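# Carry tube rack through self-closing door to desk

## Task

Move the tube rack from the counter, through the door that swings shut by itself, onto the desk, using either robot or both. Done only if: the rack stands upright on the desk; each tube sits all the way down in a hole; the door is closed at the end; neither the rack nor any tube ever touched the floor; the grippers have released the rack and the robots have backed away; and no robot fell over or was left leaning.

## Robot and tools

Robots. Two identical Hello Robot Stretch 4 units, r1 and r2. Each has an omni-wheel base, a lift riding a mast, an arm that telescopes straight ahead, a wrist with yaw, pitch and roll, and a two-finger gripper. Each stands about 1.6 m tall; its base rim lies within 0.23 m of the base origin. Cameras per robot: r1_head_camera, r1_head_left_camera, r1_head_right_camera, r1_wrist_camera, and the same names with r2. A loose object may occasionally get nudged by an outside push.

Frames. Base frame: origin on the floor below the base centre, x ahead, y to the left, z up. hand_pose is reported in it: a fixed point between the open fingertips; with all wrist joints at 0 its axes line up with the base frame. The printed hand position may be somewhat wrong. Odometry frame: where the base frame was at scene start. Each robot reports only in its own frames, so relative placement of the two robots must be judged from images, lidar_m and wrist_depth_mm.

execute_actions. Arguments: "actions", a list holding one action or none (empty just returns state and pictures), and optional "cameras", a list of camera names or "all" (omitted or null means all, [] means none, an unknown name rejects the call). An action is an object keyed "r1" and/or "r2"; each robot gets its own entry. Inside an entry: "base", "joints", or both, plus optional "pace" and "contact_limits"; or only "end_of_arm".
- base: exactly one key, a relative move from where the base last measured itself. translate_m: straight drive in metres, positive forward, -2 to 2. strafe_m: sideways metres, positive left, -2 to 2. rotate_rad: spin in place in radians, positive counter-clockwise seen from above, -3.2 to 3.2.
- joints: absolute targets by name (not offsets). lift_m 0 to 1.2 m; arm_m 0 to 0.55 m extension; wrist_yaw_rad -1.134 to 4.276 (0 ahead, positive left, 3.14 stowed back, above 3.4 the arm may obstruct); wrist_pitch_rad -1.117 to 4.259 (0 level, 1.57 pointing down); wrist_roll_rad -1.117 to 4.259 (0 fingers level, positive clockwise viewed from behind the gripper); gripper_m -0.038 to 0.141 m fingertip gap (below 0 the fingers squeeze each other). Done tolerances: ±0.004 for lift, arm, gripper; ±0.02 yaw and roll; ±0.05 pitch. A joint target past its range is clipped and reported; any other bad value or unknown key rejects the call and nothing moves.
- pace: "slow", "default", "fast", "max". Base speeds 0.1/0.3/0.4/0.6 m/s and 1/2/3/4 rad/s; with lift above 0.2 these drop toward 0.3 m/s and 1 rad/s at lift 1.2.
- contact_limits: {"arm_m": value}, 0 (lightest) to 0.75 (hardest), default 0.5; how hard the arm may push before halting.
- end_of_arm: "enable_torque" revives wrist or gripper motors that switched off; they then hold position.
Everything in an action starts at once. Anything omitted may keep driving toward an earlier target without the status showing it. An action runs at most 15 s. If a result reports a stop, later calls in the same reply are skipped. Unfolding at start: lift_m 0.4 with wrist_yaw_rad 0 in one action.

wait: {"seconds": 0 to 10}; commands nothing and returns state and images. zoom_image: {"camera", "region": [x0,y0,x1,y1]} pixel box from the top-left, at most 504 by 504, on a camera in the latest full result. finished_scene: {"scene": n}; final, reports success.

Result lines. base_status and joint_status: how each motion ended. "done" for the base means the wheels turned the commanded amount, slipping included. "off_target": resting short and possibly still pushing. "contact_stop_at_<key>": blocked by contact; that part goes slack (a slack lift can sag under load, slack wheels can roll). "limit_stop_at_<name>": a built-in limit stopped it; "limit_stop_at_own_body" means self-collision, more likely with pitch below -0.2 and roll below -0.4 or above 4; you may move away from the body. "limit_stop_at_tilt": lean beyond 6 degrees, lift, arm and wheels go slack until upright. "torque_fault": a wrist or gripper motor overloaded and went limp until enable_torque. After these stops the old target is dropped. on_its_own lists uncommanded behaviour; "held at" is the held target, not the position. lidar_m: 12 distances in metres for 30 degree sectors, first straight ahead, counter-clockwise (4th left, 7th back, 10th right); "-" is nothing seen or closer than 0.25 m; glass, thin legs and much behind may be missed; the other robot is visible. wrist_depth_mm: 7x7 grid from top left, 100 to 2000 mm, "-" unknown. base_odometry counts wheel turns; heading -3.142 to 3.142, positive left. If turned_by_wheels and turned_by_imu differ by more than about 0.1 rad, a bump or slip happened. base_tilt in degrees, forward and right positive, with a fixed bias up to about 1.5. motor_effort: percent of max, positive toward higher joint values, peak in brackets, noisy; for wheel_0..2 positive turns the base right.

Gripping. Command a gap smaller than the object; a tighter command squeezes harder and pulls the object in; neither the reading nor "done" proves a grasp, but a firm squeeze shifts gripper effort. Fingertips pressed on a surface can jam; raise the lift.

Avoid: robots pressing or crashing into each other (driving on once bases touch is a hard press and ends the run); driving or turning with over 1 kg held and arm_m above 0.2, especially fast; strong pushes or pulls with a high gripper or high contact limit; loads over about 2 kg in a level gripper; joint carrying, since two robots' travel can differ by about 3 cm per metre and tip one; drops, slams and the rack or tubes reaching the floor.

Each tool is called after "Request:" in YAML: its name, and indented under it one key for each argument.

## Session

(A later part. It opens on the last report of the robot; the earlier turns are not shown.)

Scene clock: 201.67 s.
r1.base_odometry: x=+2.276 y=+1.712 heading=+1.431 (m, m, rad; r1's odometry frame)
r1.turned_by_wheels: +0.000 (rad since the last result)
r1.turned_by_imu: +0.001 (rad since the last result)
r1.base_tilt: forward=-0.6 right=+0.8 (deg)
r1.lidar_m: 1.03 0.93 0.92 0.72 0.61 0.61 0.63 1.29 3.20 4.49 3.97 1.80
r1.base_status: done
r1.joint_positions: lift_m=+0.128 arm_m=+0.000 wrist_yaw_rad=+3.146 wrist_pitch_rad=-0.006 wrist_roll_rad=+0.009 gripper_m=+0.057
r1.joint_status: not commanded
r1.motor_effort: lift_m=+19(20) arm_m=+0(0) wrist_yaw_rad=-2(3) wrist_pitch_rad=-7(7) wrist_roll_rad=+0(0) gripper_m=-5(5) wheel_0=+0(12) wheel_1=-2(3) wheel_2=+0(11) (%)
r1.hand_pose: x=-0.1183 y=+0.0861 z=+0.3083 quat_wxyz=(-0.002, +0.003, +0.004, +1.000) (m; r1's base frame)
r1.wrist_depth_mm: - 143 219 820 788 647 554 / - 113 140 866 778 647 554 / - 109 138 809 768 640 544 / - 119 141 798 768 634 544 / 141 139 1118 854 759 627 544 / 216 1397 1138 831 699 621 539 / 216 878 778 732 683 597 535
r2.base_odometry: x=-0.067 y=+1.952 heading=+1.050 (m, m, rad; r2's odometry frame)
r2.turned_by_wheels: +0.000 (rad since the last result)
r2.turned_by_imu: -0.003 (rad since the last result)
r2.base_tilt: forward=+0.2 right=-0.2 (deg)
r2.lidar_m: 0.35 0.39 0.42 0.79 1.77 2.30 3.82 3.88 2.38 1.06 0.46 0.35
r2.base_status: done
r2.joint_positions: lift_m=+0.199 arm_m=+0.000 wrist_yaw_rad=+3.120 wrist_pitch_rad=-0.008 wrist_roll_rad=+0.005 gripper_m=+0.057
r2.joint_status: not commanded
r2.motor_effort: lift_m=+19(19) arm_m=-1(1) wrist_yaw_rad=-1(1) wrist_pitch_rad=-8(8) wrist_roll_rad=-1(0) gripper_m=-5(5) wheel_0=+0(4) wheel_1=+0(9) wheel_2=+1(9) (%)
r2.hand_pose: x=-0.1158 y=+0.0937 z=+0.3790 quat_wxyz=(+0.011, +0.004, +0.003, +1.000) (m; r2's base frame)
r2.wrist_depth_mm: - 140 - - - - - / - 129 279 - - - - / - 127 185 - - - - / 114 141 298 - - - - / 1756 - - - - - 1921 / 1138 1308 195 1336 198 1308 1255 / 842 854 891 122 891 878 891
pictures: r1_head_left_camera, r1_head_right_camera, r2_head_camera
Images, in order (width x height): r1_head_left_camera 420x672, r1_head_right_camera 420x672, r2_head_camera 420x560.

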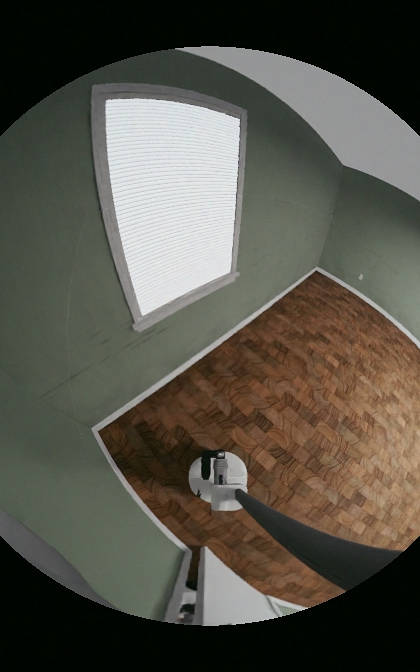

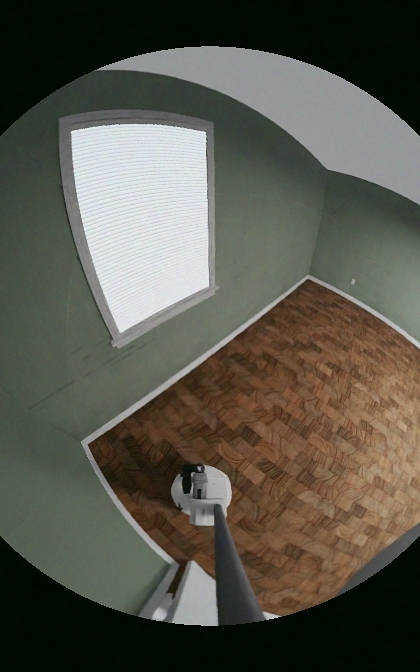

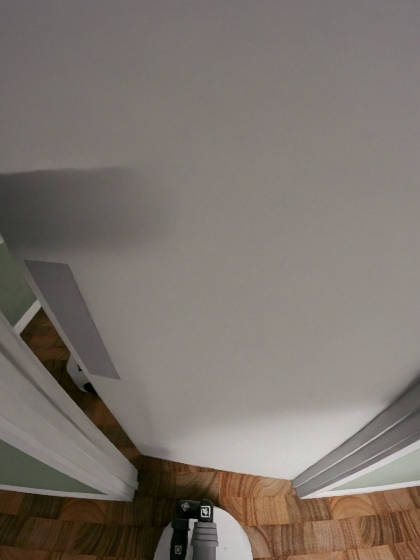

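Request:
execute_actions:
  actions:
    - {"r1": {"base": {"rotate_rad": -2.356}, "pace": "fast"}}
  cameras: ["r1_head_camera", "r1_head_left_camera", "r2_head_camera"]

Scene clock: 213.93 s.
r1.base_odometry: x=+2.276 y=+1.712 heading=-0.925 (m, m, rad; r1's odometry frame)
r1.turned_by_wheels: -2.356 (rad since the last result)
r1.turned_by_imu: -2.331 (rad since the last result)
r1.base_tilt: forward=-0.7 right=+0.7 (deg)
r1.lidar_m: 2.80 3.34 4.10 3.31 1.25 0.92 0.91 0.87 0.63 0.62 0.66 0.93
r1.base_status: done
r1.joint_positions: lift_m=+0.128 arm_m=+0.000 wrist_yaw_rad=+3.146 wrist_pitch_rad=-0.006 wrist_roll_rad=+0.009 gripper_m=+0.057
r1.joint_status: not commanded
r1.motor_effort: lift_m=+19(19) arm_m=+0(0) wrist_yaw_rad=-1(1) wrist_pitch_rad=-7(7) wrist_roll_rad=+0(0) gripper_m=-3(2) wheel_0=-1(5) wheel_1=+1(11) wheel_2=+0(8) (%)
r1.hand_pose: x=-0.1183 y=+0.0862 z=+0.3083 quat_wxyz=(-0.002, +0.003, +0.004, +1.000) (m; r1's base frame)
r1.wrist_depth_mm: - 142 219 1060 1025 1025 991 / - 113 140 1060 1025 1008 991 / - 109 138 1060 1008 1008 976 / - 119 141 1060 1025 1008 976 / 141 139 1042 1025 1008 991 976 / 216 1060 1042 1025 991 976 960 / 217 891 778 842 788 917 917
r2.base_odometry: x=-0.067 y=+1.952 heading=+1.050 (m, m, rad; r2's odometry frame)
r2.turned_by_wheels: +0.000 (rad since the last result)
r2.turned_by_imu: -0.001 (rad since the last result)
r2.base_tilt: forward=+0.3 right=-0.3 (deg)
r2.lidar_m: 0.26 0.29 0.39 0.78 1.76 2.34 3.84 3.87 2.40 1.13 0.44 0.29
r2.base_status: not commanded
r2.joint_positions: lift_m=+0.199 arm_m=+0.000 wrist_yaw_rad=+3.120 wrist_pitch_rad=-0.008 wrist_roll_rad=+0.005 gripper_m=+0.057
r2.joint_status: not commanded
r2.motor_effort: lift_m=+19(19) arm_m=-1(1) wrist_yaw_rad=+0(0) wrist_pitch_rad=-8(9) wrist_roll_rad=+0(1) gripper_m=-5(2) wheel_0=+0(0) wheel_1=+0(0) wheel_2=+1(1) (%)
r2.hand_pose: x=-0.1158 y=+0.0937 z=+0.3790 quat_wxyz=(+0.011, +0.004, +0.003, +1.000) (m; r2's base frame)
r2.wrist_depth_mm: - 140 - - - - - / - 129 279 - - - - / - 127 185 - - - - / 114 141 298 - - - - / 1808 - - - - - 1921 / 1138 1281 195 1308 198 1308 1281 / 842 854 917 122 904 866 904
pictures: r1_head_camera, r1_head_left_camera, r2_head_camera
Images, in order (width x height): r1_head_camera 420x560, r1_head_left_camera 420x672, r2_head_camera 420x560.

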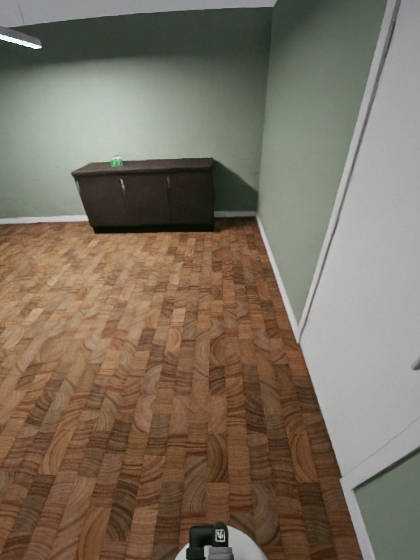

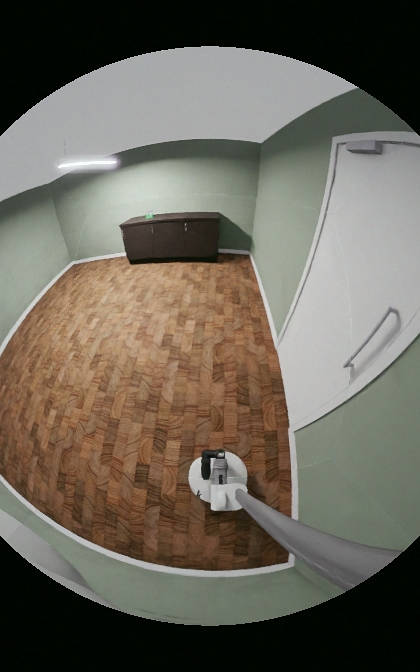

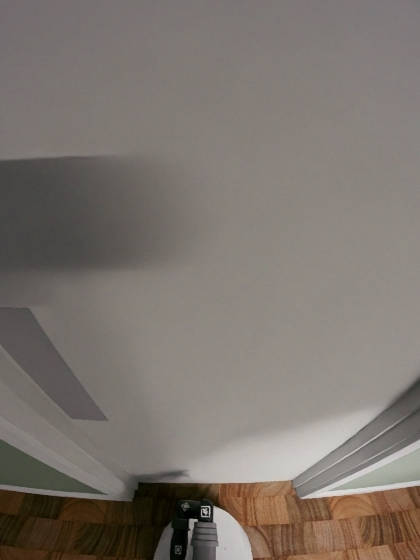

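Request:
zoom_image:
  camera: "r1_head_camera"
  region: [60, 130, 240, 250]

Region (60, 130, 240, 250) of r1_head_camera's 420x560 image, scaled by 2.800, with more detail than that image has.

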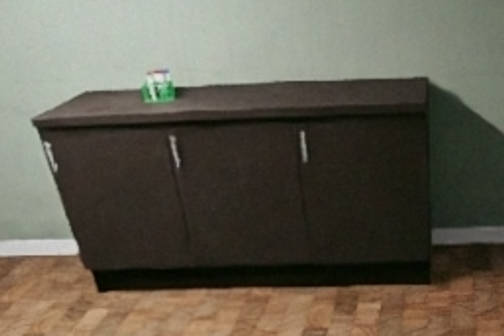

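Request:
execute_actions:
  actions:
    - {"r1": {"base": {"strafe_m": 1.2}, "pace": "max"}, "r2": {"base": {"rotate_rad": 0.045}, "pace": "default"}}
  cameras: []

Request:
execute_actions:
  actions:
    - {"r1": {"base": {"translate_m": 2.0}, "joints": {"lift_m": 0.85, "wrist_yaw_rad": 0.0}, "pace": "max"}, "r2": {"base": {"translate_m": 0.2}, "pace": "slow"}}
  cameras: ["r1_head_camera", "r1_wrist_camera", "r2_head_left_camera"]

Scene clock: 290.23 s.
r1.base_odometry: x=+3.235 y=+2.433 heading=-0.925 (m, m, rad; r1's odometry frame)
r1.turned_by_wheels: +0.000 (rad since the last result)
r1.turned_by_imu: +0.000 (rad since the last result)
r1.base_tilt: forward=-0.6 right=+0.7 (deg)
r1.lidar_m: 3.21 3.84 2.88 2.78 1.26 0.93 0.88 0.91 1.28 1.81 1.92 2.66
r1.base_status: done
r1.joint_positions: lift_m=+0.128 arm_m=+0.000 wrist_yaw_rad=+3.146 wrist_pitch_rad=-0.006 wrist_roll_rad=+0.009 gripper_m=+0.057
r1.joint_status: not commanded
r1.motor_effort: lift_m=+19(19) arm_m=+0(0) wrist_yaw_rad=-1(2) wrist_pitch_rad=-7(7) wrist_roll_rad=+0(0) gripper_m=-5(3) wheel_0=+0(13) wheel_1=+1(13) wheel_2=+1(2) (%)
r1.hand_pose: x=-0.1183 y=+0.0861 z=+0.3083 quat_wxyz=(-0.002, +0.003, +0.004, +1.000) (m; r1's base frame)
r1.wrist_depth_mm: - 143 218 1025 1008 976 946 / - 113 140 1008 1008 976 946 / - 109 138 1008 991 960 960 / - 119 141 991 976 960 946 / 141 139 1025 1008 976 960 931 / 216 1025 1008 991 960 931 917 / 216 891 778 842 788 917 917
r2.base_odometry: x=-0.067 y=+1.952 heading=+1.095 (m, m, rad; r2's odometry frame)
r2.turned_by_wheels: +0.045 (rad since the last result)
r2.turned_by_imu: +0.045 (rad since the last result)
r2.base_tilt: forward=+0.2 right=-0.3 (deg)
r2.lidar_m: 0.25 0.30 0.39 0.94 1.77 2.45 3.87 3.92 2.33 0.90 0.44 0.28
r2.base_status: done
r2.joint_positions: lift_m=+0.199 arm_m=+0.000 wrist_yaw_rad=+3.120 wrist_pitch_rad=-0.008 wrist_roll_rad=+0.005 gripper_m=+0.057
r2.joint_status: not commanded
r2.motor_effort: lift_m=+19(19) arm_m=-1(1) wrist_yaw_rad=+0(0) wrist_pitch_rad=-9(8) wrist_roll_rad=-1(0) gripper_m=-3(4) wheel_0=-1(5) wheel_1=+0(3) wheel_2=+0(6) (%)
r2.hand_pose: x=-0.1158 y=+0.0937 z=+0.3790 quat_wxyz=(+0.011, +0.004, +0.003, +1.000) (m; r2's base frame)
r2.wrist_depth_mm: - 141 - - - - - / - 129 278 - - - - / - 127 186 - - - - / 114 142 298 - - - - / 1756 - - - - - - / 1160 1308 195 1308 198 1308 1281 / 831 854 917 122 891 866 904
pictures: none
No camera images: the call's "cameras" was empty. Leave "cameras" out to get every camera's image.

Scene clock: 295.13 s.
r1.base_odometry: x=+4.438 y=+0.836 heading=-0.926 (m, m, rad; r1's odometry frame)
r1.turned_by_wheels: +0.000 (rad since the last result)
r1.turned_by_imu: +0.006 (rad since the last result)
r1.base_tilt: forward=-0.5 right=+0.7 (deg)
r1.lidar_m: 1.21 1.29 2.72 2.72 2.87 2.99 2.90 2.61 1.95 1.89 1.70 1.25
r1.base_status: done
r1.joint_positions: lift_m=+0.850 arm_m=+0.000 wrist_yaw_rad=+0.001 wrist_pitch_rad=-0.006 wrist_roll_rad=+0.009 gripper_m=+0.057
r1.joint_status: all done
r1.motor_effort: lift_m=+21(23) arm_m=+0(0) wrist_yaw_rad=-3(9) wrist_pitch_rad=-7(8) wrist_roll_rad=+0(0) gripper_m=+0(2) wheel_0=-1(8) wheel_1=-1(7) wheel_2=-2(14) (%)
r1.hand_pose: x=+0.4591 y=-0.0873 z=+1.0298 quat_wxyz=(+1.000, +0.004, -0.003, +0.000) (m; r1's base frame)
r1.wrist_depth_mm: 1756 1708 1661 1618 1618 1537 1499 / 1708 1708 1661 1618 1618 1576 1499 / 1756 1661 1661 1576 1576 1499 1537 / 1708 1618 1618 1618 1537 1537 1499 / 1708 1661 1576 1281 1537 1499 1499 / 1708 1025 1008 991 946 931 931 / 1661 1042 991 991 946 946 931
r2.base_odometry: x=+0.024 y=+2.130 heading=+1.095 (m, m, rad; r2's odometry frame)
r2.turned_by_wheels: +0.000 (rad since the last result)
r2.turned_by_imu: +0.021 (rad since the last result)
r2.base_tilt: forward=+0.2 right=-0.2 (deg)
r2.lidar_m: - 0.25 0.31 0.32 1.79 2.46 4.08 4.15 2.33 0.45 0.25 -
r2.base_status: done
r2.joint_positions: lift_m=+0.199 arm_m=+0.000 wrist_yaw_rad=+3.120 wrist_pitch_rad=-0.008 wrist_roll_rad=+0.005 gripper_m=+0.057
r2.joint_status: not commanded
r2.motor_effort: lift_m=+19(19) arm_m=-1(1) wrist_yaw_rad=+0(1) wrist_pitch_rad=-8(9) wrist_roll_rad=-2(1) gripper_m=-1(5) wheel_0=+8(26) wheel_1=+9(18) wheel_2=-20(25) (%)
r2.hand_pose: x=-0.1158 y=+0.0937 z=+0.3791 quat_wxyz=(+0.011, +0.004, +0.003, +1.000) (m; r2's base frame)
r2.wrist_depth_mm: - 141 - - - - - / - 129 279 - - - - / - 127 185 - - - - / 114 141 298 - - - - / 1808 - - - - - - / 1138 1308 196 1336 197 1308 1281 / 831 854 917 122 891 866 917
pictures: r1_head_camera, r1_wrist_camera, r2_head_left_camera
Images, in order (width x height): r1_head_camera 420x560, r1_wrist_camera 616x392, r2_head_left_camera 420x672.

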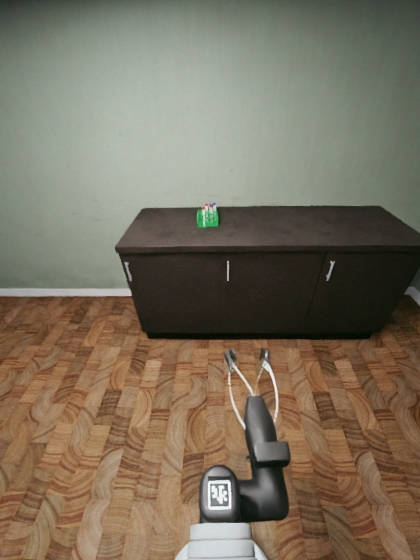

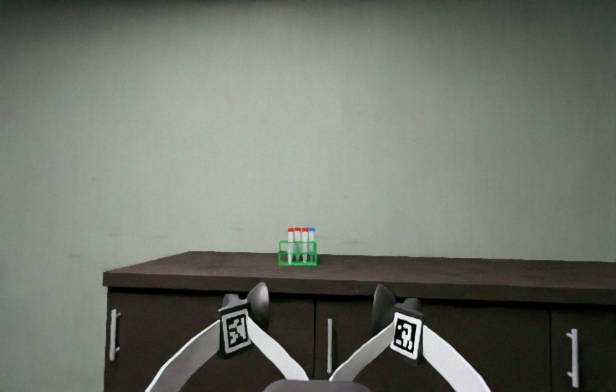

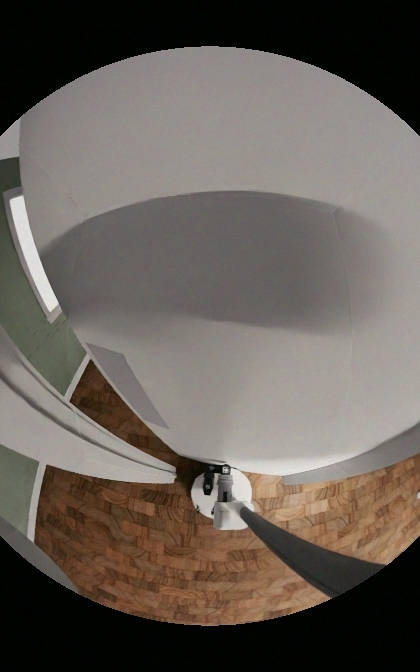

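Request:
zoom_image:
  camera: "r1_wrist_camera"
  region: [250, 205, 350, 285]

Request:
zoom_image:
  camera: "r1_head_camera"
  region: [160, 185, 260, 265]

Region (250, 205, 350, 285) of r1_wrist_camera's 616x392 image, scaled by 5.040; it fills the top 403 rows of this view, and the rest is white.

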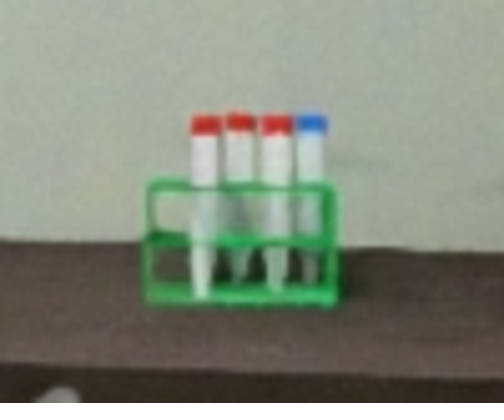

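Region (160, 185, 260, 265) of r1_head_camera's 420x560 image, scaled by 5.040, with more detail than that image has; it fills the top 403 rows of this view, and the rest is white.

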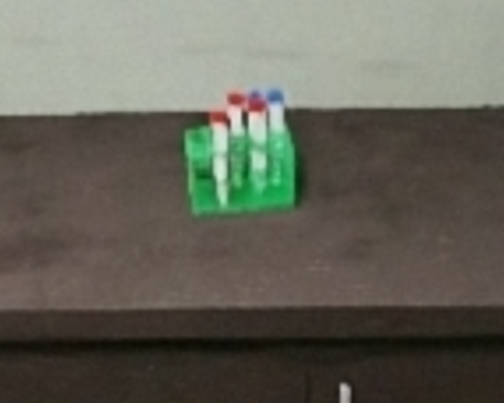

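Request:
execute_actions:
  actions:
    - {"r1": {"base": {"translate_m": 0.72}, "joints": {"gripper_m": 0.141, "lift_m": 0.8}, "pace": "fast"}, "r2": {"base": {"translate_m": 0.72}, "pace": "default"}}
  cameras: ["r1_head_camera", "r1_wrist_camera", "r2_head_left_camera"]

Scene clock: 343.57 s.
r1.base_odometry: x=+4.871 y=+0.261 heading=-0.926 (m, m, rad; r1's odometry frame)
r1.turned_by_wheels: +0.000 (rad since the last result)
r1.turned_by_imu: +0.001 (rad since the last result)
r1.base_tilt: forward=-0.6 right=+0.8 (deg)
r1.lidar_m: 0.50 0.53 0.78 2.68 2.83 3.71 3.67 2.06 1.99 1.90 0.69 0.51
r1.base_status: done
r1.joint_positions: lift_m=+0.800 arm_m=+0.000 wrist_yaw_rad=+0.000 wrist_pitch_rad=-0.006 wrist_roll_rad=+0.009 gripper_m=+0.141
r1.joint_status: all done
r1.motor_effort: lift_m=+17(20) arm_m=-1(0) wrist_yaw_rad=-2(3) wrist_pitch_rad=-7(6) wrist_roll_rad=+0(1) gripper_m=-1(3) wheel_0=+0(8) wheel_1=+0(6) wheel_2=+1(10) (%)
r1.hand_pose: x=+0.4591 y=-0.0873 z=+0.9802 quat_wxyz=(+1.000, +0.004, -0.003, +0.000) (m; r1's base frame)
r1.wrist_depth_mm: 991 960 946 917 904 878 866 / 976 960 931 917 891 878 854 / 976 931 917 904 878 866 842 / 976 931 917 891 866 866 842 / 960 931 878 891 878 854 842 / 469 424 436 488 496 407 508 / 301 287 285 154 272 272 317
r2.base_odometry: x=+0.354 y=+2.769 heading=+1.095 (m, m, rad; r2's odometry frame)
r2.turned_by_wheels: +0.000 (rad since the last result)
r2.turned_by_imu: -0.003 (rad since the last result)
r2.base_tilt: forward=+0.3 right=-0.2 (deg)
r2.lidar_m: 4.03 2.34 1.72 1.63 0.74 0.60 - 0.54 0.25 0.25 2.33 0.25
r2.base_status: done
r2.joint_positions: lift_m=+0.199 arm_m=+0.000 wrist_yaw_rad=+3.120 wrist_pitch_rad=-0.008 wrist_roll_rad=+0.005 gripper_m=+0.057
r2.joint_status: not commanded
r2.motor_effort: lift_m=+19(19) arm_m=-1(1) wrist_yaw_rad=+0(0) wrist_pitch_rad=-8(8) wrist_roll_rad=-2(1) gripper_m=-4(4) wheel_0=+6(18) wheel_1=-5(16) wheel_2=-4(32) (%)
r2.hand_pose: x=-0.1158 y=+0.0937 z=+0.3791 quat_wxyz=(+0.011, +0.004, +0.003, +1.000) (m; r2's base frame)
r2.wrist_depth_mm: - 140 - - - 661 661 / - 129 278 - - 661 661 / - 127 185 - - 654 654 / 114 142 300 - - 661 654 / 1708 - - - - 661 668 / 1138 1281 195 1336 197 654 668 / 831 854 904 122 878 661 668
pictures: r1_head_camera, r1_wrist_camera, r2_head_left_camera
Images, in order (width x height): r1_head_camera 420x560, r1_wrist_camera 616x392, r2_head_left_camera 420x672.

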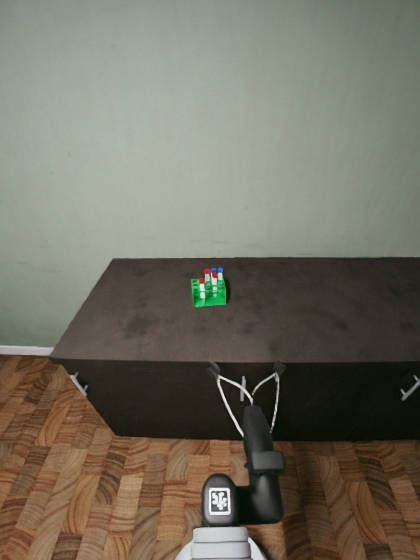

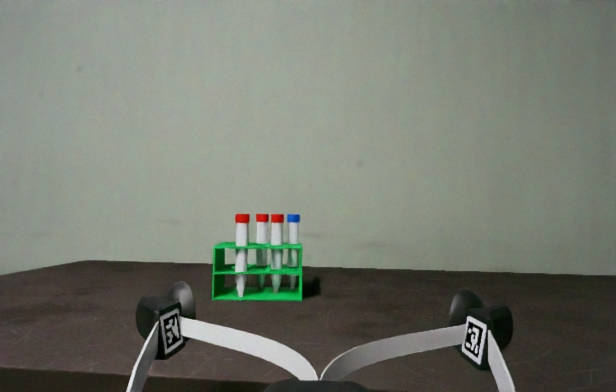

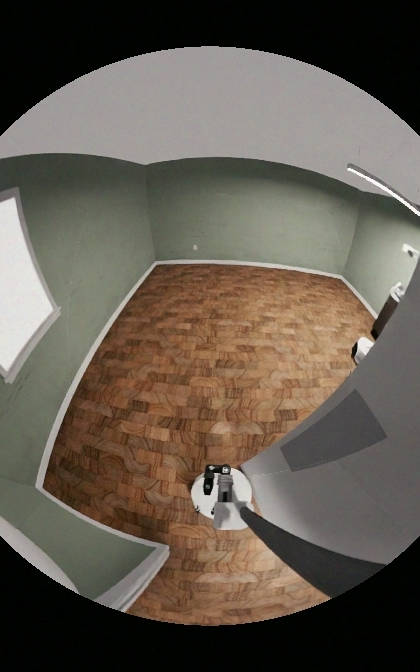

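Request:
zoom_image:
  camera: "r1_head_camera"
  region: [170, 250, 310, 420]

Request:
zoom_image:
  camera: "r1_wrist_camera"
  region: [180, 195, 340, 325]

Region (170, 250, 310, 420) of r1_head_camera's 420x560 image, scaled by 2.965, with more detail than that image has; it fills the left 415 columns of this view, and the rest is white.

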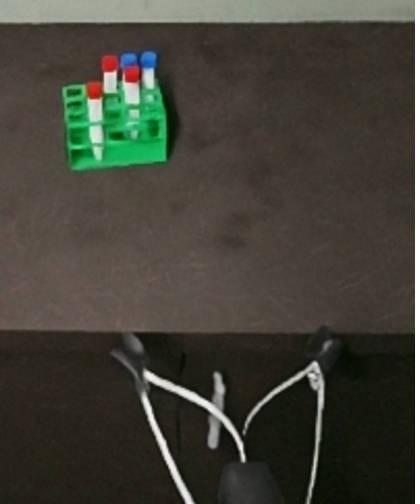

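Region (180, 195, 340, 325) of r1_wrist_camera's 616x392 image, scaled by 3.150; it fills the top 410 rows of this view, and the rest is white.

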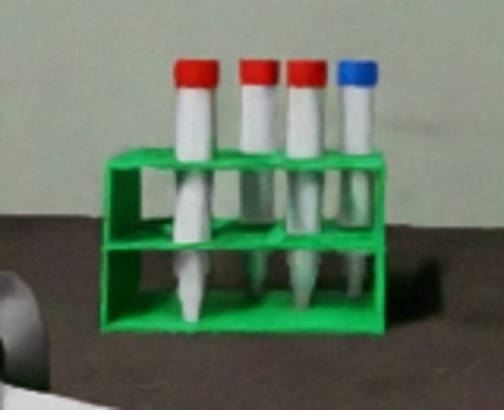

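Request:
execute_actions:
  actions:
    - {"r1": {"base": {"rotate_rad": 0.07}, "joints": {"lift_m": 0.778, "wrist_roll_rad": -0.01, "arm_m": 0.1}, "pace": "default"}, "r2": {"base": {"strafe_m": -0.29}, "pace": "default"}}
  cameras: []

Request:
execute_actions:
  actions:
    - {"r1": {"base": {"strafe_m": 0.05}, "joints": {"arm_m": 0.2}, "pace": "default"}}
  cameras: ["r1_head_camera", "r1_wrist_camera", "r2_head_left_camera", "r2_head_right_camera"]

Scene clock: 459.60 s.
r1.base_odometry: x=+4.871 y=+0.261 heading=-0.855 (m, m, rad; r1's odometry frame)
r1.turned_by_wheels: +0.070 (rad since the last result)
r1.turned_by_imu: +0.069 (rad since the last result)
r1.base_tilt: forward=-0.7 right=+0.6 (deg)
r1.lidar_m: 0.50 0.53 1.84 2.68 2.89 3.66 3.63 1.72 1.96 1.91 0.65 0.52
r1.base_status: done
r1.joint_positions: lift_m=+0.778 arm_m=+0.099 wrist_yaw_rad=+0.000 wrist_pitch_rad=-0.006 wrist_roll_rad=-0.010 gripper_m=+0.141
r1.joint_status: all done
r1.motor_effort: lift_m=+16(16) arm_m=+7(7) wrist_yaw_rad=-2(3) wrist_pitch_rad=-6(7) wrist_roll_rad=+0(0) gripper_m=-2(0) wheel_0=+1(2) wheel_1=+0(4) wheel_2=+1(4) (%)
r1.hand_pose: x=+0.5582 y=-0.0874 z=+0.9582 quat_wxyz=(+1.000, -0.005, -0.003, +0.000) (m; r1's base frame)
r1.wrist_depth_mm: 931 891 866 820 788 759 732 / 931 891 854 809 788 759 723 / 917 878 842 809 778 750 723 / 904 878 842 798 778 750 723 / 891 820 820 484 768 732 715 / 366 338 353 399 410 345 439 / 239 227 230 154 225 227 268
r2.base_odometry: x=+0.612 y=+2.637 heading=+1.095 (m, m, rad; r2's odometry frame)
r2.turned_by_wheels: +0.000 (rad since the last result)
r2.turned_by_imu: +0.002 (rad since the last result)
r2.base_tilt: forward=+0.3 right=-0.2 (deg)
r2.lidar_m: 4.04 2.72 1.99 1.95 0.82 0.89 - 0.25 0.25 - 0.25 0.28
r2.base_status: done
r2.joint_positions: lift_m=+0.199 arm_m=+0.000 wrist_yaw_rad=+3.120 wrist_pitch_rad=-0.008 wrist_roll_rad=+0.005 gripper_m=+0.057
r2.joint_status: not commanded
r2.motor_effort: lift_m=+19(19) arm_m=-1(1) wrist_yaw_rad=+0(0) wrist_pitch_rad=-9(8) wrist_roll_rad=-1(0) gripper_m=-7(4) wheel_0=+4(26) wheel_1=-5(18) wheel_2=+2(7) (%)
r2.hand_pose: x=-0.1158 y=+0.0937 z=+0.3791 quat_wxyz=(+0.011, +0.004, +0.003, +1.000) (m; r2's base frame)
r2.wrist_depth_mm: - 140 - - - - 741 / - 129 278 - - - 732 / - 127 186 - - - 741 / 114 141 298 - - - 741 / 379 574 - - - - 741 / 397 569 195 1336 197 1308 723 / 394 496 917 122 878 866 723
pictures: none
No camera images: the call's "cameras" was empty. Leave "cameras" out to get every camera's image.

Scene clock: 460.90 s.
r1.base_odometry: x=+4.909 y=+0.294 heading=-0.855 (m, m, rad; r1's odometry frame)
r1.turned_by_wheels: +0.000 (rad since the last result)
r1.turned_by_imu: +0.000 (rad since the last result)
r1.base_tilt: forward=-0.6 right=+0.6 (deg)
r1.lidar_m: 0.52 0.56 1.85 2.63 2.84 3.68 3.64 1.74 2.01 1.97 0.68 0.52
r1.base_status: done
r1.joint_positions: lift_m=+0.778 arm_m=+0.199 wrist_yaw_rad=+0.000 wrist_pitch_rad=-0.006 wrist_roll_rad=-0.010 gripper_m=+0.141
r1.joint_status: all done
r1.motor_effort: lift_m=+17(16) arm_m=+6(8) wrist_yaw_rad=-1(1) wrist_pitch_rad=-7(7) wrist_roll_rad=-1(0) gripper_m=-3(1) wheel_0=+1(8) wheel_1=-2(6) wheel_2=+1(2) (%)
r1.hand_pose: x=+0.6582 y=-0.0874 z=+0.9582 quat_wxyz=(+1.000, -0.005, -0.003, +0.000) (m; r1's base frame)
r1.wrist_depth_mm: 820 798 759 723 699 676 654 / 820 788 750 723 699 668 647 / 809 788 750 723 691 661 640 / 798 768 741 707 676 661 640 / 798 759 732 375 392 654 634 / 364 334 351 342 359 343 439 / 237 225 230 154 224 225 266
r2.base_odometry: x=+0.612 y=+2.637 heading=+1.095 (m, m, rad; r2's odometry frame)
r2.turned_by_wheels: +0.000 (rad since the last result)
r2.turned_by_imu: +0.000 (rad since the last result)
r2.base_tilt: forward=+0.2 right=-0.2 (deg)
r2.lidar_m: 4.05 2.71 1.99 1.94 0.81 0.91 - 0.26 0.25 - 0.25 0.30
r2.base_status: not commanded
r2.joint_positions: lift_m=+0.199 arm_m=+0.000 wrist_yaw_rad=+3.120 wrist_pitch_rad=-0.008 wrist_roll_rad=+0.005 gripper_m=+0.057
r2.joint_status: not commanded
r2.motor_effort: lift_m=+19(19) arm_m=-1(1) wrist_yaw_rad=+0(0) wrist_pitch_rad=-8(9) wrist_roll_rad=-2(1) gripper_m=-2(5) wheel_0=+4(4) wheel_1=-5(5) wheel_2=+2(2) (%)
r2.hand_pose: x=-0.1158 y=+0.0937 z=+0.3791 quat_wxyz=(+0.011, +0.004, +0.003, +1.000) (m; r2's base frame)
r2.wrist_depth_mm: - 141 - - - - 732 / - 129 279 - - - 732 / - 127 186 - - - 741 / 114 141 300 - - - 750 / 379 580 - - - - 732 / 397 574 195 1308 198 1281 723 / 392 496 891 121 891 866 723
pictures: r1_head_camera, r1_wrist_camera, r2_head_left_camera, r2_head_right_camera
Images, in order (width x height): r1_head_camera 420x560, r1_wrist_camera 616x392, r2_head_left_camera 420x672, r2_head_right_camera 420x672.

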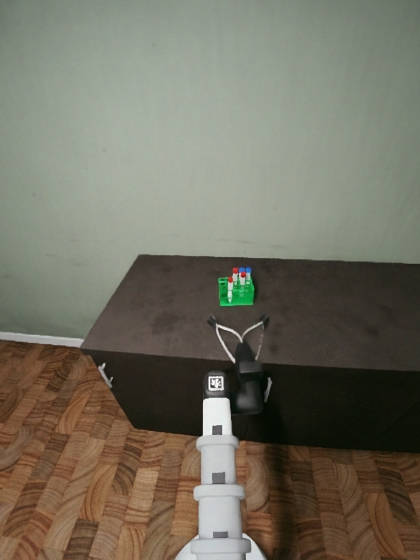

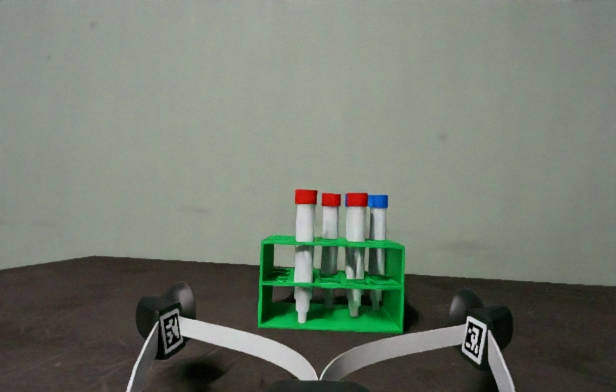

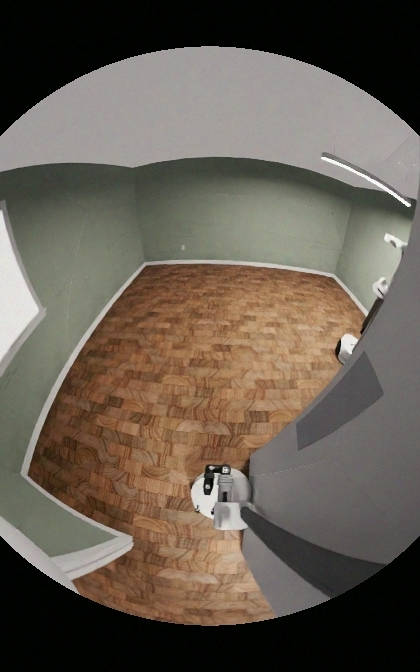

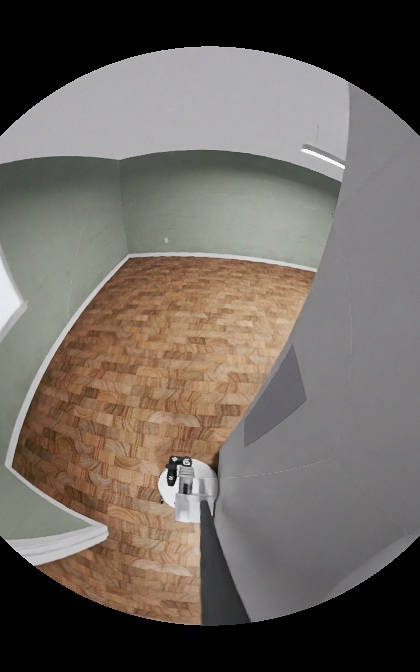

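Request:
zoom_image:
  camera: "r1_wrist_camera"
  region: [120, 170, 530, 392]

Request:
zoom_image:
  camera: "r1_head_camera"
  region: [190, 255, 290, 365]

Region (120, 170, 530, 392) of r1_wrist_camera's 616x392 image, scaled by 1.229; it fills the top 273 rows of this view, and the rest is white.

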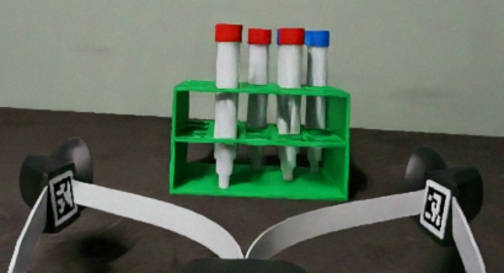

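Region (190, 255, 290, 365) of r1_head_camera's 420x560 image, scaled by 4.582, with more detail than that image has; it fills the left 458 columns of this view, and the rest is white.

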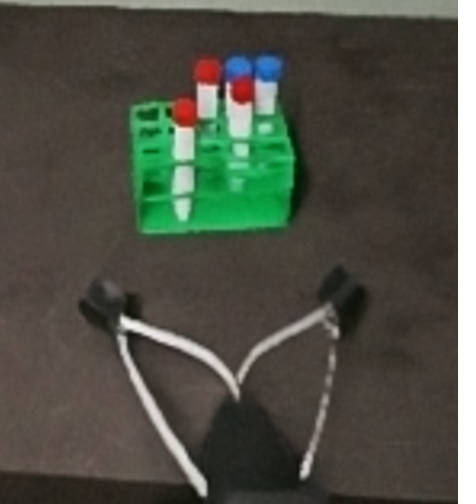

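Request:
execute_actions:
  actions:
    - {"r1": {"joints": {"arm_m": 0.29, "wrist_yaw_rad": -0.022}, "pace": "default"}, "r2": {"base": {"translate_m": 0.12}, "pace": "slow"}}
  cameras: ["r1_head_camera", "r1_wrist_camera", "r2_head_right_camera"]

Scene clock: 490.20 s.
r1.base_odometry: x=+4.909 y=+0.294 heading=-0.855 (m, m, rad; r1's odometry frame)
r1.turned_by_wheels: +0.000 (rad since the last result)
r1.turned_by_imu: +0.034 (rad since the last result)
r1.base_tilt: forward=-0.6 right=+0.7 (deg)
r1.lidar_m: 0.52 0.57 1.95 2.62 2.87 3.64 3.60 1.79 1.98 1.35 0.66 0.52
r1.base_status: not commanded
r1.joint_positions: lift_m=+0.778 arm_m=+0.225 wrist_yaw_rad=-0.040 wrist_pitch_rad=-0.011 wrist_roll_rad=-0.010 gripper_m=+0.141
r1.joint_status: arm_m contact_stop (moved +0.026 of +0.091); the others done
r1.on_its_own: arm_m is slack since a contact_stop (your +0.290 is given up)
r1.motor_effort: lift_m=+15(17) arm_m=+0(26) wrist_yaw_rad=+1(68) wrist_pitch_rad=+8(31) wrist_roll_rad=+1(3) gripper_m=+0(0) wheel_0=+1(9) wheel_1=-1(8) wheel_2=+0(12) (%)
r1.hand_pose: x=+0.6808 y=-0.0990 z=+0.9598 quat_wxyz=(+1.000, -0.005, -0.006, -0.020) (m; r1's base frame)
r1.wrist_depth_mm: 798 778 741 715 683 661 647 / 798 768 723 715 683 661 634 / 788 759 723 699 676 647 621 / 778 750 723 691 661 640 621 / 768 732 707 366 364 640 615 / 387 353 373 332 338 366 473 / 249 236 241 154 236 237 282
r2.base_odometry: x=+0.667 y=+2.743 heading=+1.094 (m, m, rad; r2's odometry frame)
r2.turned_by_wheels: +0.000 (rad since the last result)
r2.turned_by_imu: -0.002 (rad since the last result)
r2.base_tilt: forward=+0.2 right=-0.2 (deg)
r2.lidar_m: 3.92 2.72 2.01 1.91 0.92 0.90 0.64 0.25 0.25 - 0.25 4.03
r2.base_status: done
r2.joint_positions: lift_m=+0.199 arm_m=+0.000 wrist_yaw_rad=+3.120 wrist_pitch_rad=-0.008 wrist_roll_rad=+0.005 gripper_m=+0.057
r2.joint_status: not commanded
r2.motor_effort: lift_m=+19(19) arm_m=-1(1) wrist_yaw_rad=+0(0) wrist_pitch_rad=-9(8) wrist_roll_rad=+0(0) gripper_m=-3(1) wheel_0=+2(6) wheel_1=-3(3) wheel_2=-3(7) (%)
r2.hand_pose: x=-0.1158 y=+0.0937 z=+0.3791 quat_wxyz=(+0.011, +0.004, +0.003, +1.000) (m; r2's base frame)
r2.wrist_depth_mm: - 140 - - - - 768 / - 129 278 - - - 778 / - 127 186 - - - 778 / 114 141 298 - - - 788 / 382 591 - - - - 778 / 402 580 195 1336 198 1308 778 / 394 504 904 122 891 842 768
pictures: r1_head_camera, r1_wrist_camera, r2_head_right_camera
Images, in order (width x height): r1_head_camera 420x560, r1_wrist_camera 616x392, r2_head_right_camera 420x672.

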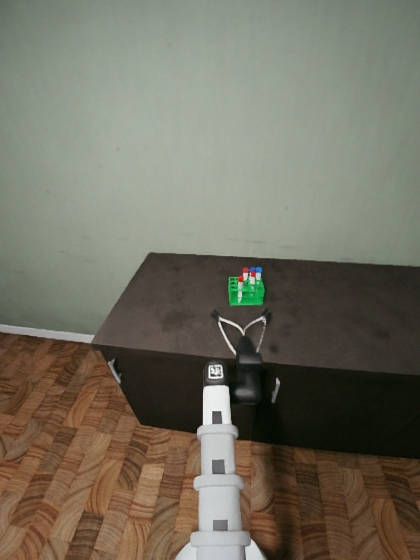

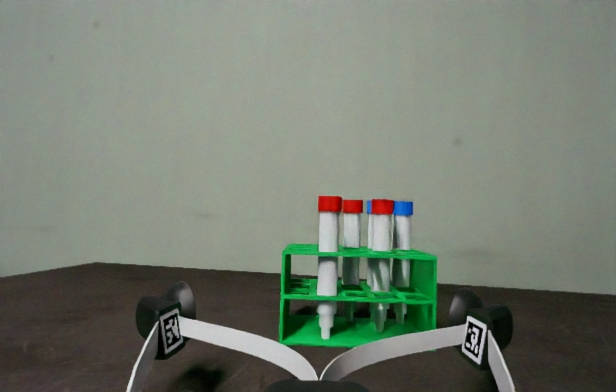

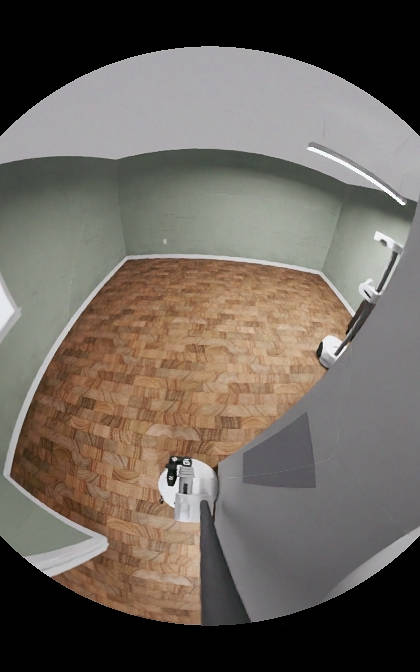

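Request:
execute_actions:
  actions:
    - {"r1": {"base": {"rotate_rad": -0.034}, "joints": {"arm_m": 0.2, "lift_m": 0.87, "wrist_yaw_rad": -0.022}, "pace": "default"}}
  cameras: []

Request:
execute_actions:
  actions:
    - {"r1": {"joints": {"wrist_pitch_rad": 0.3, "arm_m": 0.24}, "pace": "default"}}
  cameras: ["r1_head_camera", "r1_wrist_camera"]

Scene clock: 510.10 s.
r1.base_odometry: x=+4.909 y=+0.294 heading=-0.889 (m, m, rad; r1's odometry frame)
r1.turned_by_wheels: -0.034 (rad since the last result)
r1.turned_by_imu: -0.034 (rad since the last result)
r1.base_tilt: forward=-0.4 right=+0.7 (deg)
r1.lidar_m: 0.50 0.56 1.86 2.62 2.84 3.68 3.64 1.78 2.00 1.98 0.67 0.52
r1.base_status: done
r1.joint_positions: lift_m=+0.870 arm_m=+0.201 wrist_yaw_rad=-0.022 wrist_pitch_rad=-0.006 wrist_roll_rad=-0.010 gripper_m=+0.141
r1.joint_status: all done
r1.motor_effort: lift_m=+23(23) arm_m=-7(6) wrist_yaw_rad=-1(5) wrist_pitch_rad=-6(9) wrist_roll_rad=+1(1) gripper_m=-2(0) wheel_0=+0(4) wheel_1=+2(3) wheel_2=+0(4) (%)
r1.hand_pose: x=+0.6586 y=-0.0938 z=+1.0497 quat_wxyz=(+1.000, -0.005, -0.003, -0.011) (m; r1's base frame)
r1.wrist_depth_mm: 809 778 759 723 707 683 661 / 809 778 750 723 691 676 661 / 809 778 750 715 691 668 654 / 798 768 741 715 683 668 647 / 788 768 732 707 683 661 647 / 778 627 661 392 621 647 647 / 449 427 436 154 343 424 500
r2.base_odometry: x=+0.667 y=+2.743 heading=+1.094 (m, m, rad; r2's odometry frame)
r2.turned_by_wheels: +0.000 (rad since the last result)
r2.turned_by_imu: -0.001 (rad since the last result)
r2.base_tilt: forward=+0.2 right=-0.2 (deg)
r2.lidar_m: 3.92 2.74 1.98 1.92 0.89 0.90 0.65 0.26 0.25 - 0.25 4.05
r2.base_status: not commanded
r2.joint_positions: lift_m=+0.199 arm_m=+0.000 wrist_yaw_rad=+3.120 wrist_pitch_rad=-0.008 wrist_roll_rad=+0.005 gripper_m=+0.057
r2.joint_status: not commanded
r2.motor_effort: lift_m=+19(19) arm_m=-1(1) wrist_yaw_rad=+0(0) wrist_pitch_rad=-8(8) wrist_roll_rad=-2(1) gripper_m=-4(3) wheel_0=+2(2) wheel_1=-3(3) wheel_2=-3(3) (%)
r2.hand_pose: x=-0.1158 y=+0.0937 z=+0.3791 quat_wxyz=(+0.011, +0.004, +0.003, +1.000) (m; r2's base frame)
r2.wrist_depth_mm: - 140 - - - - 768 / - 129 278 - - - 778 / - 127 186 - - - 778 / 114 142 300 - - - 778 / 382 591 - - - - 778 / 402 585 195 1336 197 1281 778 / 397 504 904 122 891 854 788
pictures: none
No camera images: the call's "cameras" was empty. Leave "cameras" out to get every camera's image.

Scene clock: 511.00 s.
r1.base_odometry: x=+4.909 y=+0.294 heading=-0.889 (m, m, rad; r1's odometry frame)
r1.turned_by_wheels: +0.000 (rad since the last result)
r1.turned_by_imu: +0.000 (rad since the last result)
r1.base_tilt: forward=-0.4 right=+0.5 (deg)
r1.lidar_m: 0.52 0.55 1.85 2.63 2.82 3.65 3.59 1.78 2.02 1.97 0.65 0.53
r1.base_status: not commanded
r1.joint_positions: lift_m=+0.870 arm_m=+0.239 wrist_yaw_rad=-0.022 wrist_pitch_rad=+0.302 wrist_roll_rad=-0.010 gripper_m=+0.141
r1.joint_status: all done
r1.motor_effort: lift_m=+22(22) arm_m=+7(8) wrist_yaw_rad=-1(1) wrist_pitch_rad=-5(6) wrist_roll_rad=+1(1) gripper_m=+0(0) wheel_0=+0(0) wheel_1=+2(2) wheel_2=+0(0) (%)
r1.hand_pose: x=+0.6832 y=-0.0935 z=+0.9621 quat_wxyz=(+0.989, -0.003, +0.150, -0.010) (m; r1's base frame)
r1.wrist_depth_mm: 683 654 634 609 591 574 559 / 707 683 654 634 615 591 574 / 741 715 683 654 627 603 597 / 627 627 634 355 357 634 615 / 407 407 415 349 351 430 436 / 303 290 294 310 312 285 317 / 242 233 235 154 229 229 251
r2.base_odometry: x=+0.667 y=+2.743 heading=+1.094 (m, m, rad; r2's odometry frame)
r2.turned_by_wheels: +0.000 (rad since the last result)
r2.turned_by_imu: +0.000 (rad since the last result)
r2.base_tilt: forward=+0.2 right=-0.2 (deg)
r2.lidar_m: 3.89 2.75 2.00 1.93 0.90 0.90 0.66 0.26 0.25 - 0.25 4.05
r2.base_status: not commanded
r2.joint_positions: lift_m=+0.199 arm_m=+0.000 wrist_yaw_rad=+3.120 wrist_pitch_rad=-0.008 wrist_roll_rad=+0.005 gripper_m=+0.057
r2.joint_status: not commanded
r2.motor_effort: lift_m=+19(19) arm_m=-1(1) wrist_yaw_rad=+0(0) wrist_pitch_rad=-9(8) wrist_roll_rad=+0(0) gripper_m=-5(5) wheel_0=+2(2) wheel_1=-3(3) wheel_2=-3(3) (%)
r2.hand_pose: x=-0.1158 y=+0.0937 z=+0.3791 quat_wxyz=(+0.011, +0.004, +0.003, +1.000) (m; r2's base frame)
r2.wrist_depth_mm: - 140 - - - - 759 / - 129 279 - - - 778 / - 127 186 - - - 778 / 114 141 298 - - - 778 / 382 585 - - - - 788 / 402 585 195 1336 198 1308 768 / 397 504 917 122 891 842 778
pictures: r1_head_camera, r1_wrist_camera
Images, in order (width x height): r1_head_camera 420x560, r1_wrist_camera 616x392.

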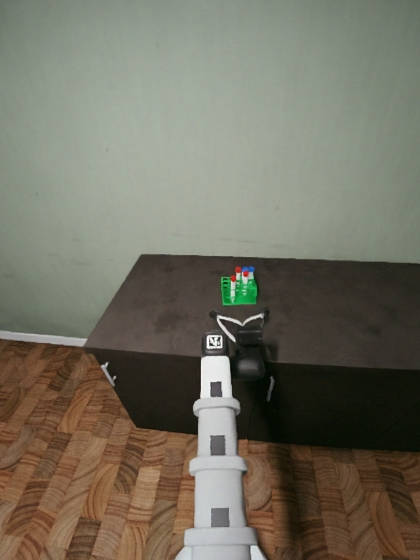

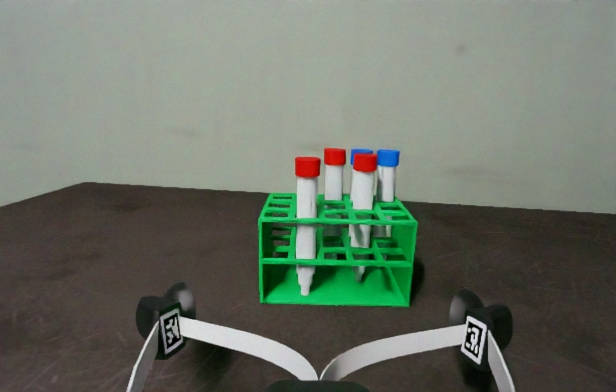

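Request:
execute_actions:
  actions:
    - {"r1": {"base": {"strafe_m": -0.012}, "joints": {"arm_m": 0.305}, "pace": "default", "contact_limits": {"arm_m": 0.3}}}
  cameras: ["r1_head_camera", "r1_wrist_camera"]

Scene clock: 522.10 s.
r1.base_odometry: x=+4.900 y=+0.286 heading=-0.889 (m, m, rad; r1's odometry frame)
r1.turned_by_wheels: +0.000 (rad since the last result)
r1.turned_by_imu: -0.001 (rad since the last result)
r1.base_tilt: forward=-0.5 right=+0.5 (deg)
r1.lidar_m: 0.52 0.57 1.85 2.63 2.85 3.66 3.63 1.76 2.00 1.96 0.68 0.53
r1.base_status: done
r1.joint_positions: lift_m=+0.870 arm_m=+0.304 wrist_yaw_rad=-0.022 wrist_pitch_rad=+0.302 wrist_roll_rad=-0.010 gripper_m=+0.141
r1.joint_status: all done
r1.motor_effort: lift_m=+23(23) arm_m=+7(6) wrist_yaw_rad=-1(1) wrist_pitch_rad=-6(6) wrist_roll_rad=+1(1) gripper_m=+1(0) wheel_0=+1(4) wheel_1=+0(5) wheel_2=+0(0) (%)
r1.contact_limits: arm_m 0.3
r1.hand_pose: x=+0.7481 y=-0.0935 z=+0.9621 quat_wxyz=(+0.989, -0.003, +0.151, -0.010) (m; r1's base frame)
r1.wrist_depth_mm: 615 591 569 549 535 517 500 / 640 615 597 569 554 535 517 / 661 640 615 591 574 554 535 / 621 627 634 265 539 569 554 / 404 410 384 256 276 427 436 / 301 289 274 276 278 286 317 / 241 232 234 154 229 229 250
r2.base_odometry: x=+0.667 y=+2.743 heading=+1.094 (m, m, rad; r2's odometry frame)
r2.turned_by_wheels: +0.000 (rad since the last result)
r2.turned_by_imu: -0.001 (rad since the last result)
r2.base_tilt: forward=+0.2 right=-0.2 (deg)
r2.lidar_m: 3.90 2.72 1.96 1.94 0.90 0.90 0.66 0.27 0.25 - 0.25 4.03
r2.base_status: not commanded
r2.joint_positions: lift_m=+0.199 arm_m=+0.000 wrist_yaw_rad=+3.120 wrist_pitch_rad=-0.008 wrist_roll_rad=+0.005 gripper_m=+0.057
r2.joint_status: not commanded
r2.motor_effort: lift_m=+19(19) arm_m=-1(1) wrist_yaw_rad=+0(1) wrist_pitch_rad=-9(8) wrist_roll_rad=+0(1) gripper_m=-7(4) wheel_0=+2(2) wheel_1=-3(3) wheel_2=-2(3) (%)
r2.hand_pose: x=-0.1158 y=+0.0937 z=+0.3791 quat_wxyz=(+0.011, +0.004, +0.003, +1.000) (m; r2's base frame)
r2.wrist_depth_mm: - 141 - - - - 768 / - 129 281 - - - 778 / - 127 185 - - - 778 / 114 141 300 - - - 788 / 384 585 - - - - 788 / 402 580 196 1366 197 1308 788 / 399 500 904 122 891 854 768
pictures: r1_head_camera, r1_wrist_camera
Images, in order (width x height): r1_head_camera 420x560, r1_wrist_camera 616x392.

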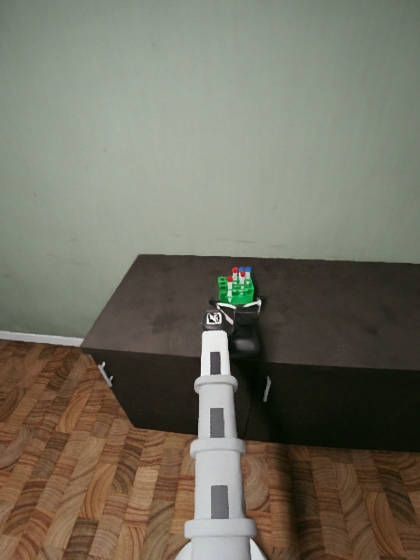

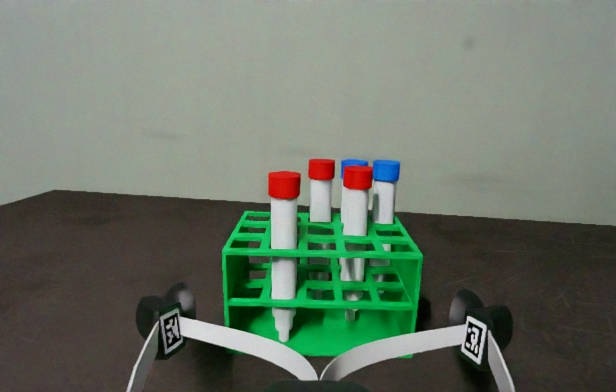

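Request:
execute_actions:
  actions:
    - {"r1": {"joints": {"arm_m": 0.368}, "pace": "slow", "contact_limits": {"arm_m": 0.3}}}
  cameras: ["r1_head_camera", "r1_wrist_camera"]

Scene clock: 534.47 s.
r1.base_odometry: x=+4.900 y=+0.286 heading=-0.889 (m, m, rad; r1's odometry frame)
r1.turned_by_wheels: +0.000 (rad since the last result)
r1.turned_by_imu: -0.001 (rad since the last result)
r1.base_tilt: forward=-0.5 right=+0.8 (deg)
r1.lidar_m: 0.50 0.55 1.84 2.63 2.86 3.67 3.64 1.77 2.00 1.97 0.67 0.52
r1.base_status: not commanded
r1.joint_positions: lift_m=+0.870 arm_m=+0.367 wrist_yaw_rad=-0.022 wrist_pitch_rad=+0.302 wrist_roll_rad=-0.010 gripper_m=+0.141
r1.joint_status: all done
r1.motor_effort: lift_m=+23(23) arm_m=+7(7) wrist_yaw_rad=-1(1) wrist_pitch_rad=-6(6) wrist_roll_rad=+1(1) gripper_m=-1(1) wheel_0=+1(1) wheel_1=+0(0) wheel_2=+0(0) (%)
r1.contact_limits: arm_m 0.3
r1.hand_pose: x=+0.8111 y=-0.0935 z=+0.9621 quat_wxyz=(+0.989, -0.003, +0.151, -0.010) (m; r1's base frame)
r1.wrist_depth_mm: 554 525 517 492 480 459 449 / 574 549 530 512 496 480 466 / 597 574 554 530 517 492 477 / 615 585 569 238 231 512 496 / 404 407 387 234 234 427 436 / 303 290 211 215 217 206 315 / 240 232 221 154 190 229 250
r2.base_odometry: x=+0.667 y=+2.743 heading=+1.094 (m, m, rad; r2's odometry frame)
r2.turned_by_wheels: +0.000 (rad since the last result)
r2.turned_by_imu: -0.001 (rad since the last result)
r2.base_tilt: forward=+0.2 right=-0.2 (deg)
r2.lidar_m: 3.91 2.70 1.99 1.95 0.91 0.91 0.67 0.27 0.25 - 0.25 4.01
r2.base_status: not commanded
r2.joint_positions: lift_m=+0.199 arm_m=+0.000 wrist_yaw_rad=+3.120 wrist_pitch_rad=-0.008 wrist_roll_rad=+0.005 gripper_m=+0.057
r2.joint_status: not commanded
r2.motor_effort: lift_m=+19(19) arm_m=-1(1) wrist_yaw_rad=+0(0) wrist_pitch_rad=-8(8) wrist_roll_rad=-2(0) gripper_m=-2(1) wheel_0=+2(2) wheel_1=-3(3) wheel_2=-2(3) (%)
r2.hand_pose: x=-0.1158 y=+0.0937 z=+0.3791 quat_wxyz=(+0.011, +0.004, +0.003, +1.000) (m; r2's base frame)
r2.wrist_depth_mm: - 141 - - - - 768 / - 129 279 - - - 768 / - 127 185 - - - 788 / 114 141 297 - - - 768 / 384 585 - - - - 778 / 402 585 195 1336 198 1308 778 / 397 504 917 122 891 854 778
pictures: r1_head_camera, r1_wrist_camera
Images, in order (width x height): r1_head_camera 420x560, r1_wrist_camera 616x392.

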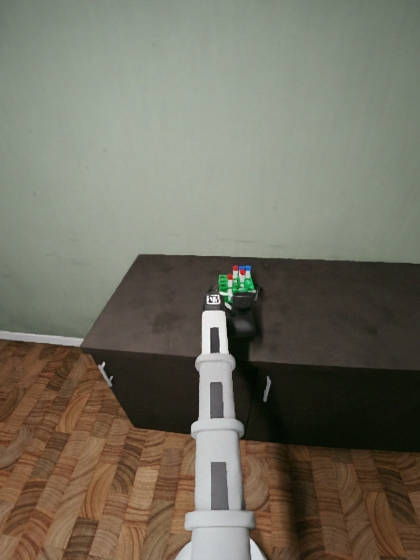

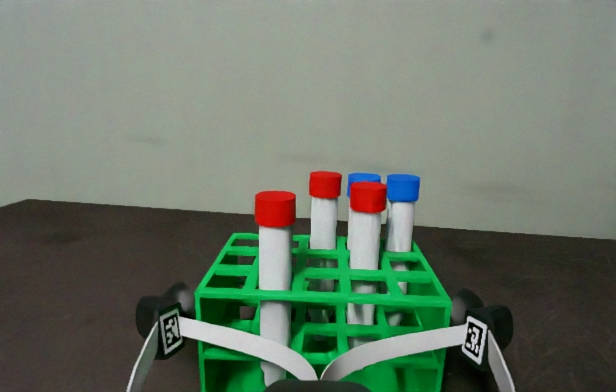

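Request:
zoom_image:
  camera: "r1_wrist_camera"
  region: [120, 200, 530, 392]

Request:
zoom_image:
  camera: "r1_head_camera"
  region: [195, 255, 275, 335]

Region (120, 200, 530, 392) of r1_wrist_camera's 616x392 image, scaled by 1.229; it fills the top 236 rows of this view, and the rest is white.

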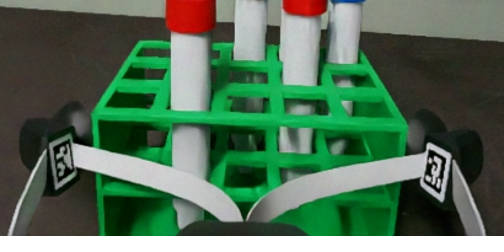

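Region (195, 255, 275, 335) of r1_head_camera's 420x560 image, scaled by 6.300, with more detail than that image has.

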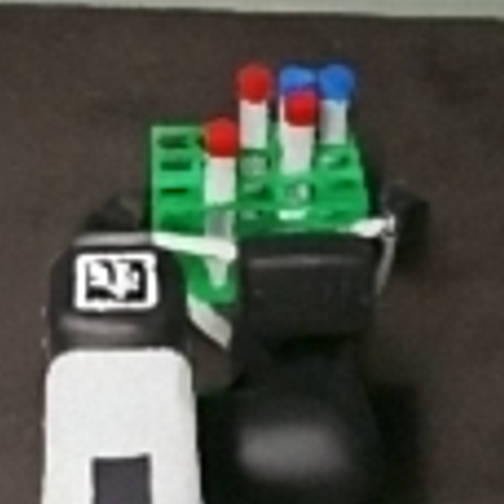

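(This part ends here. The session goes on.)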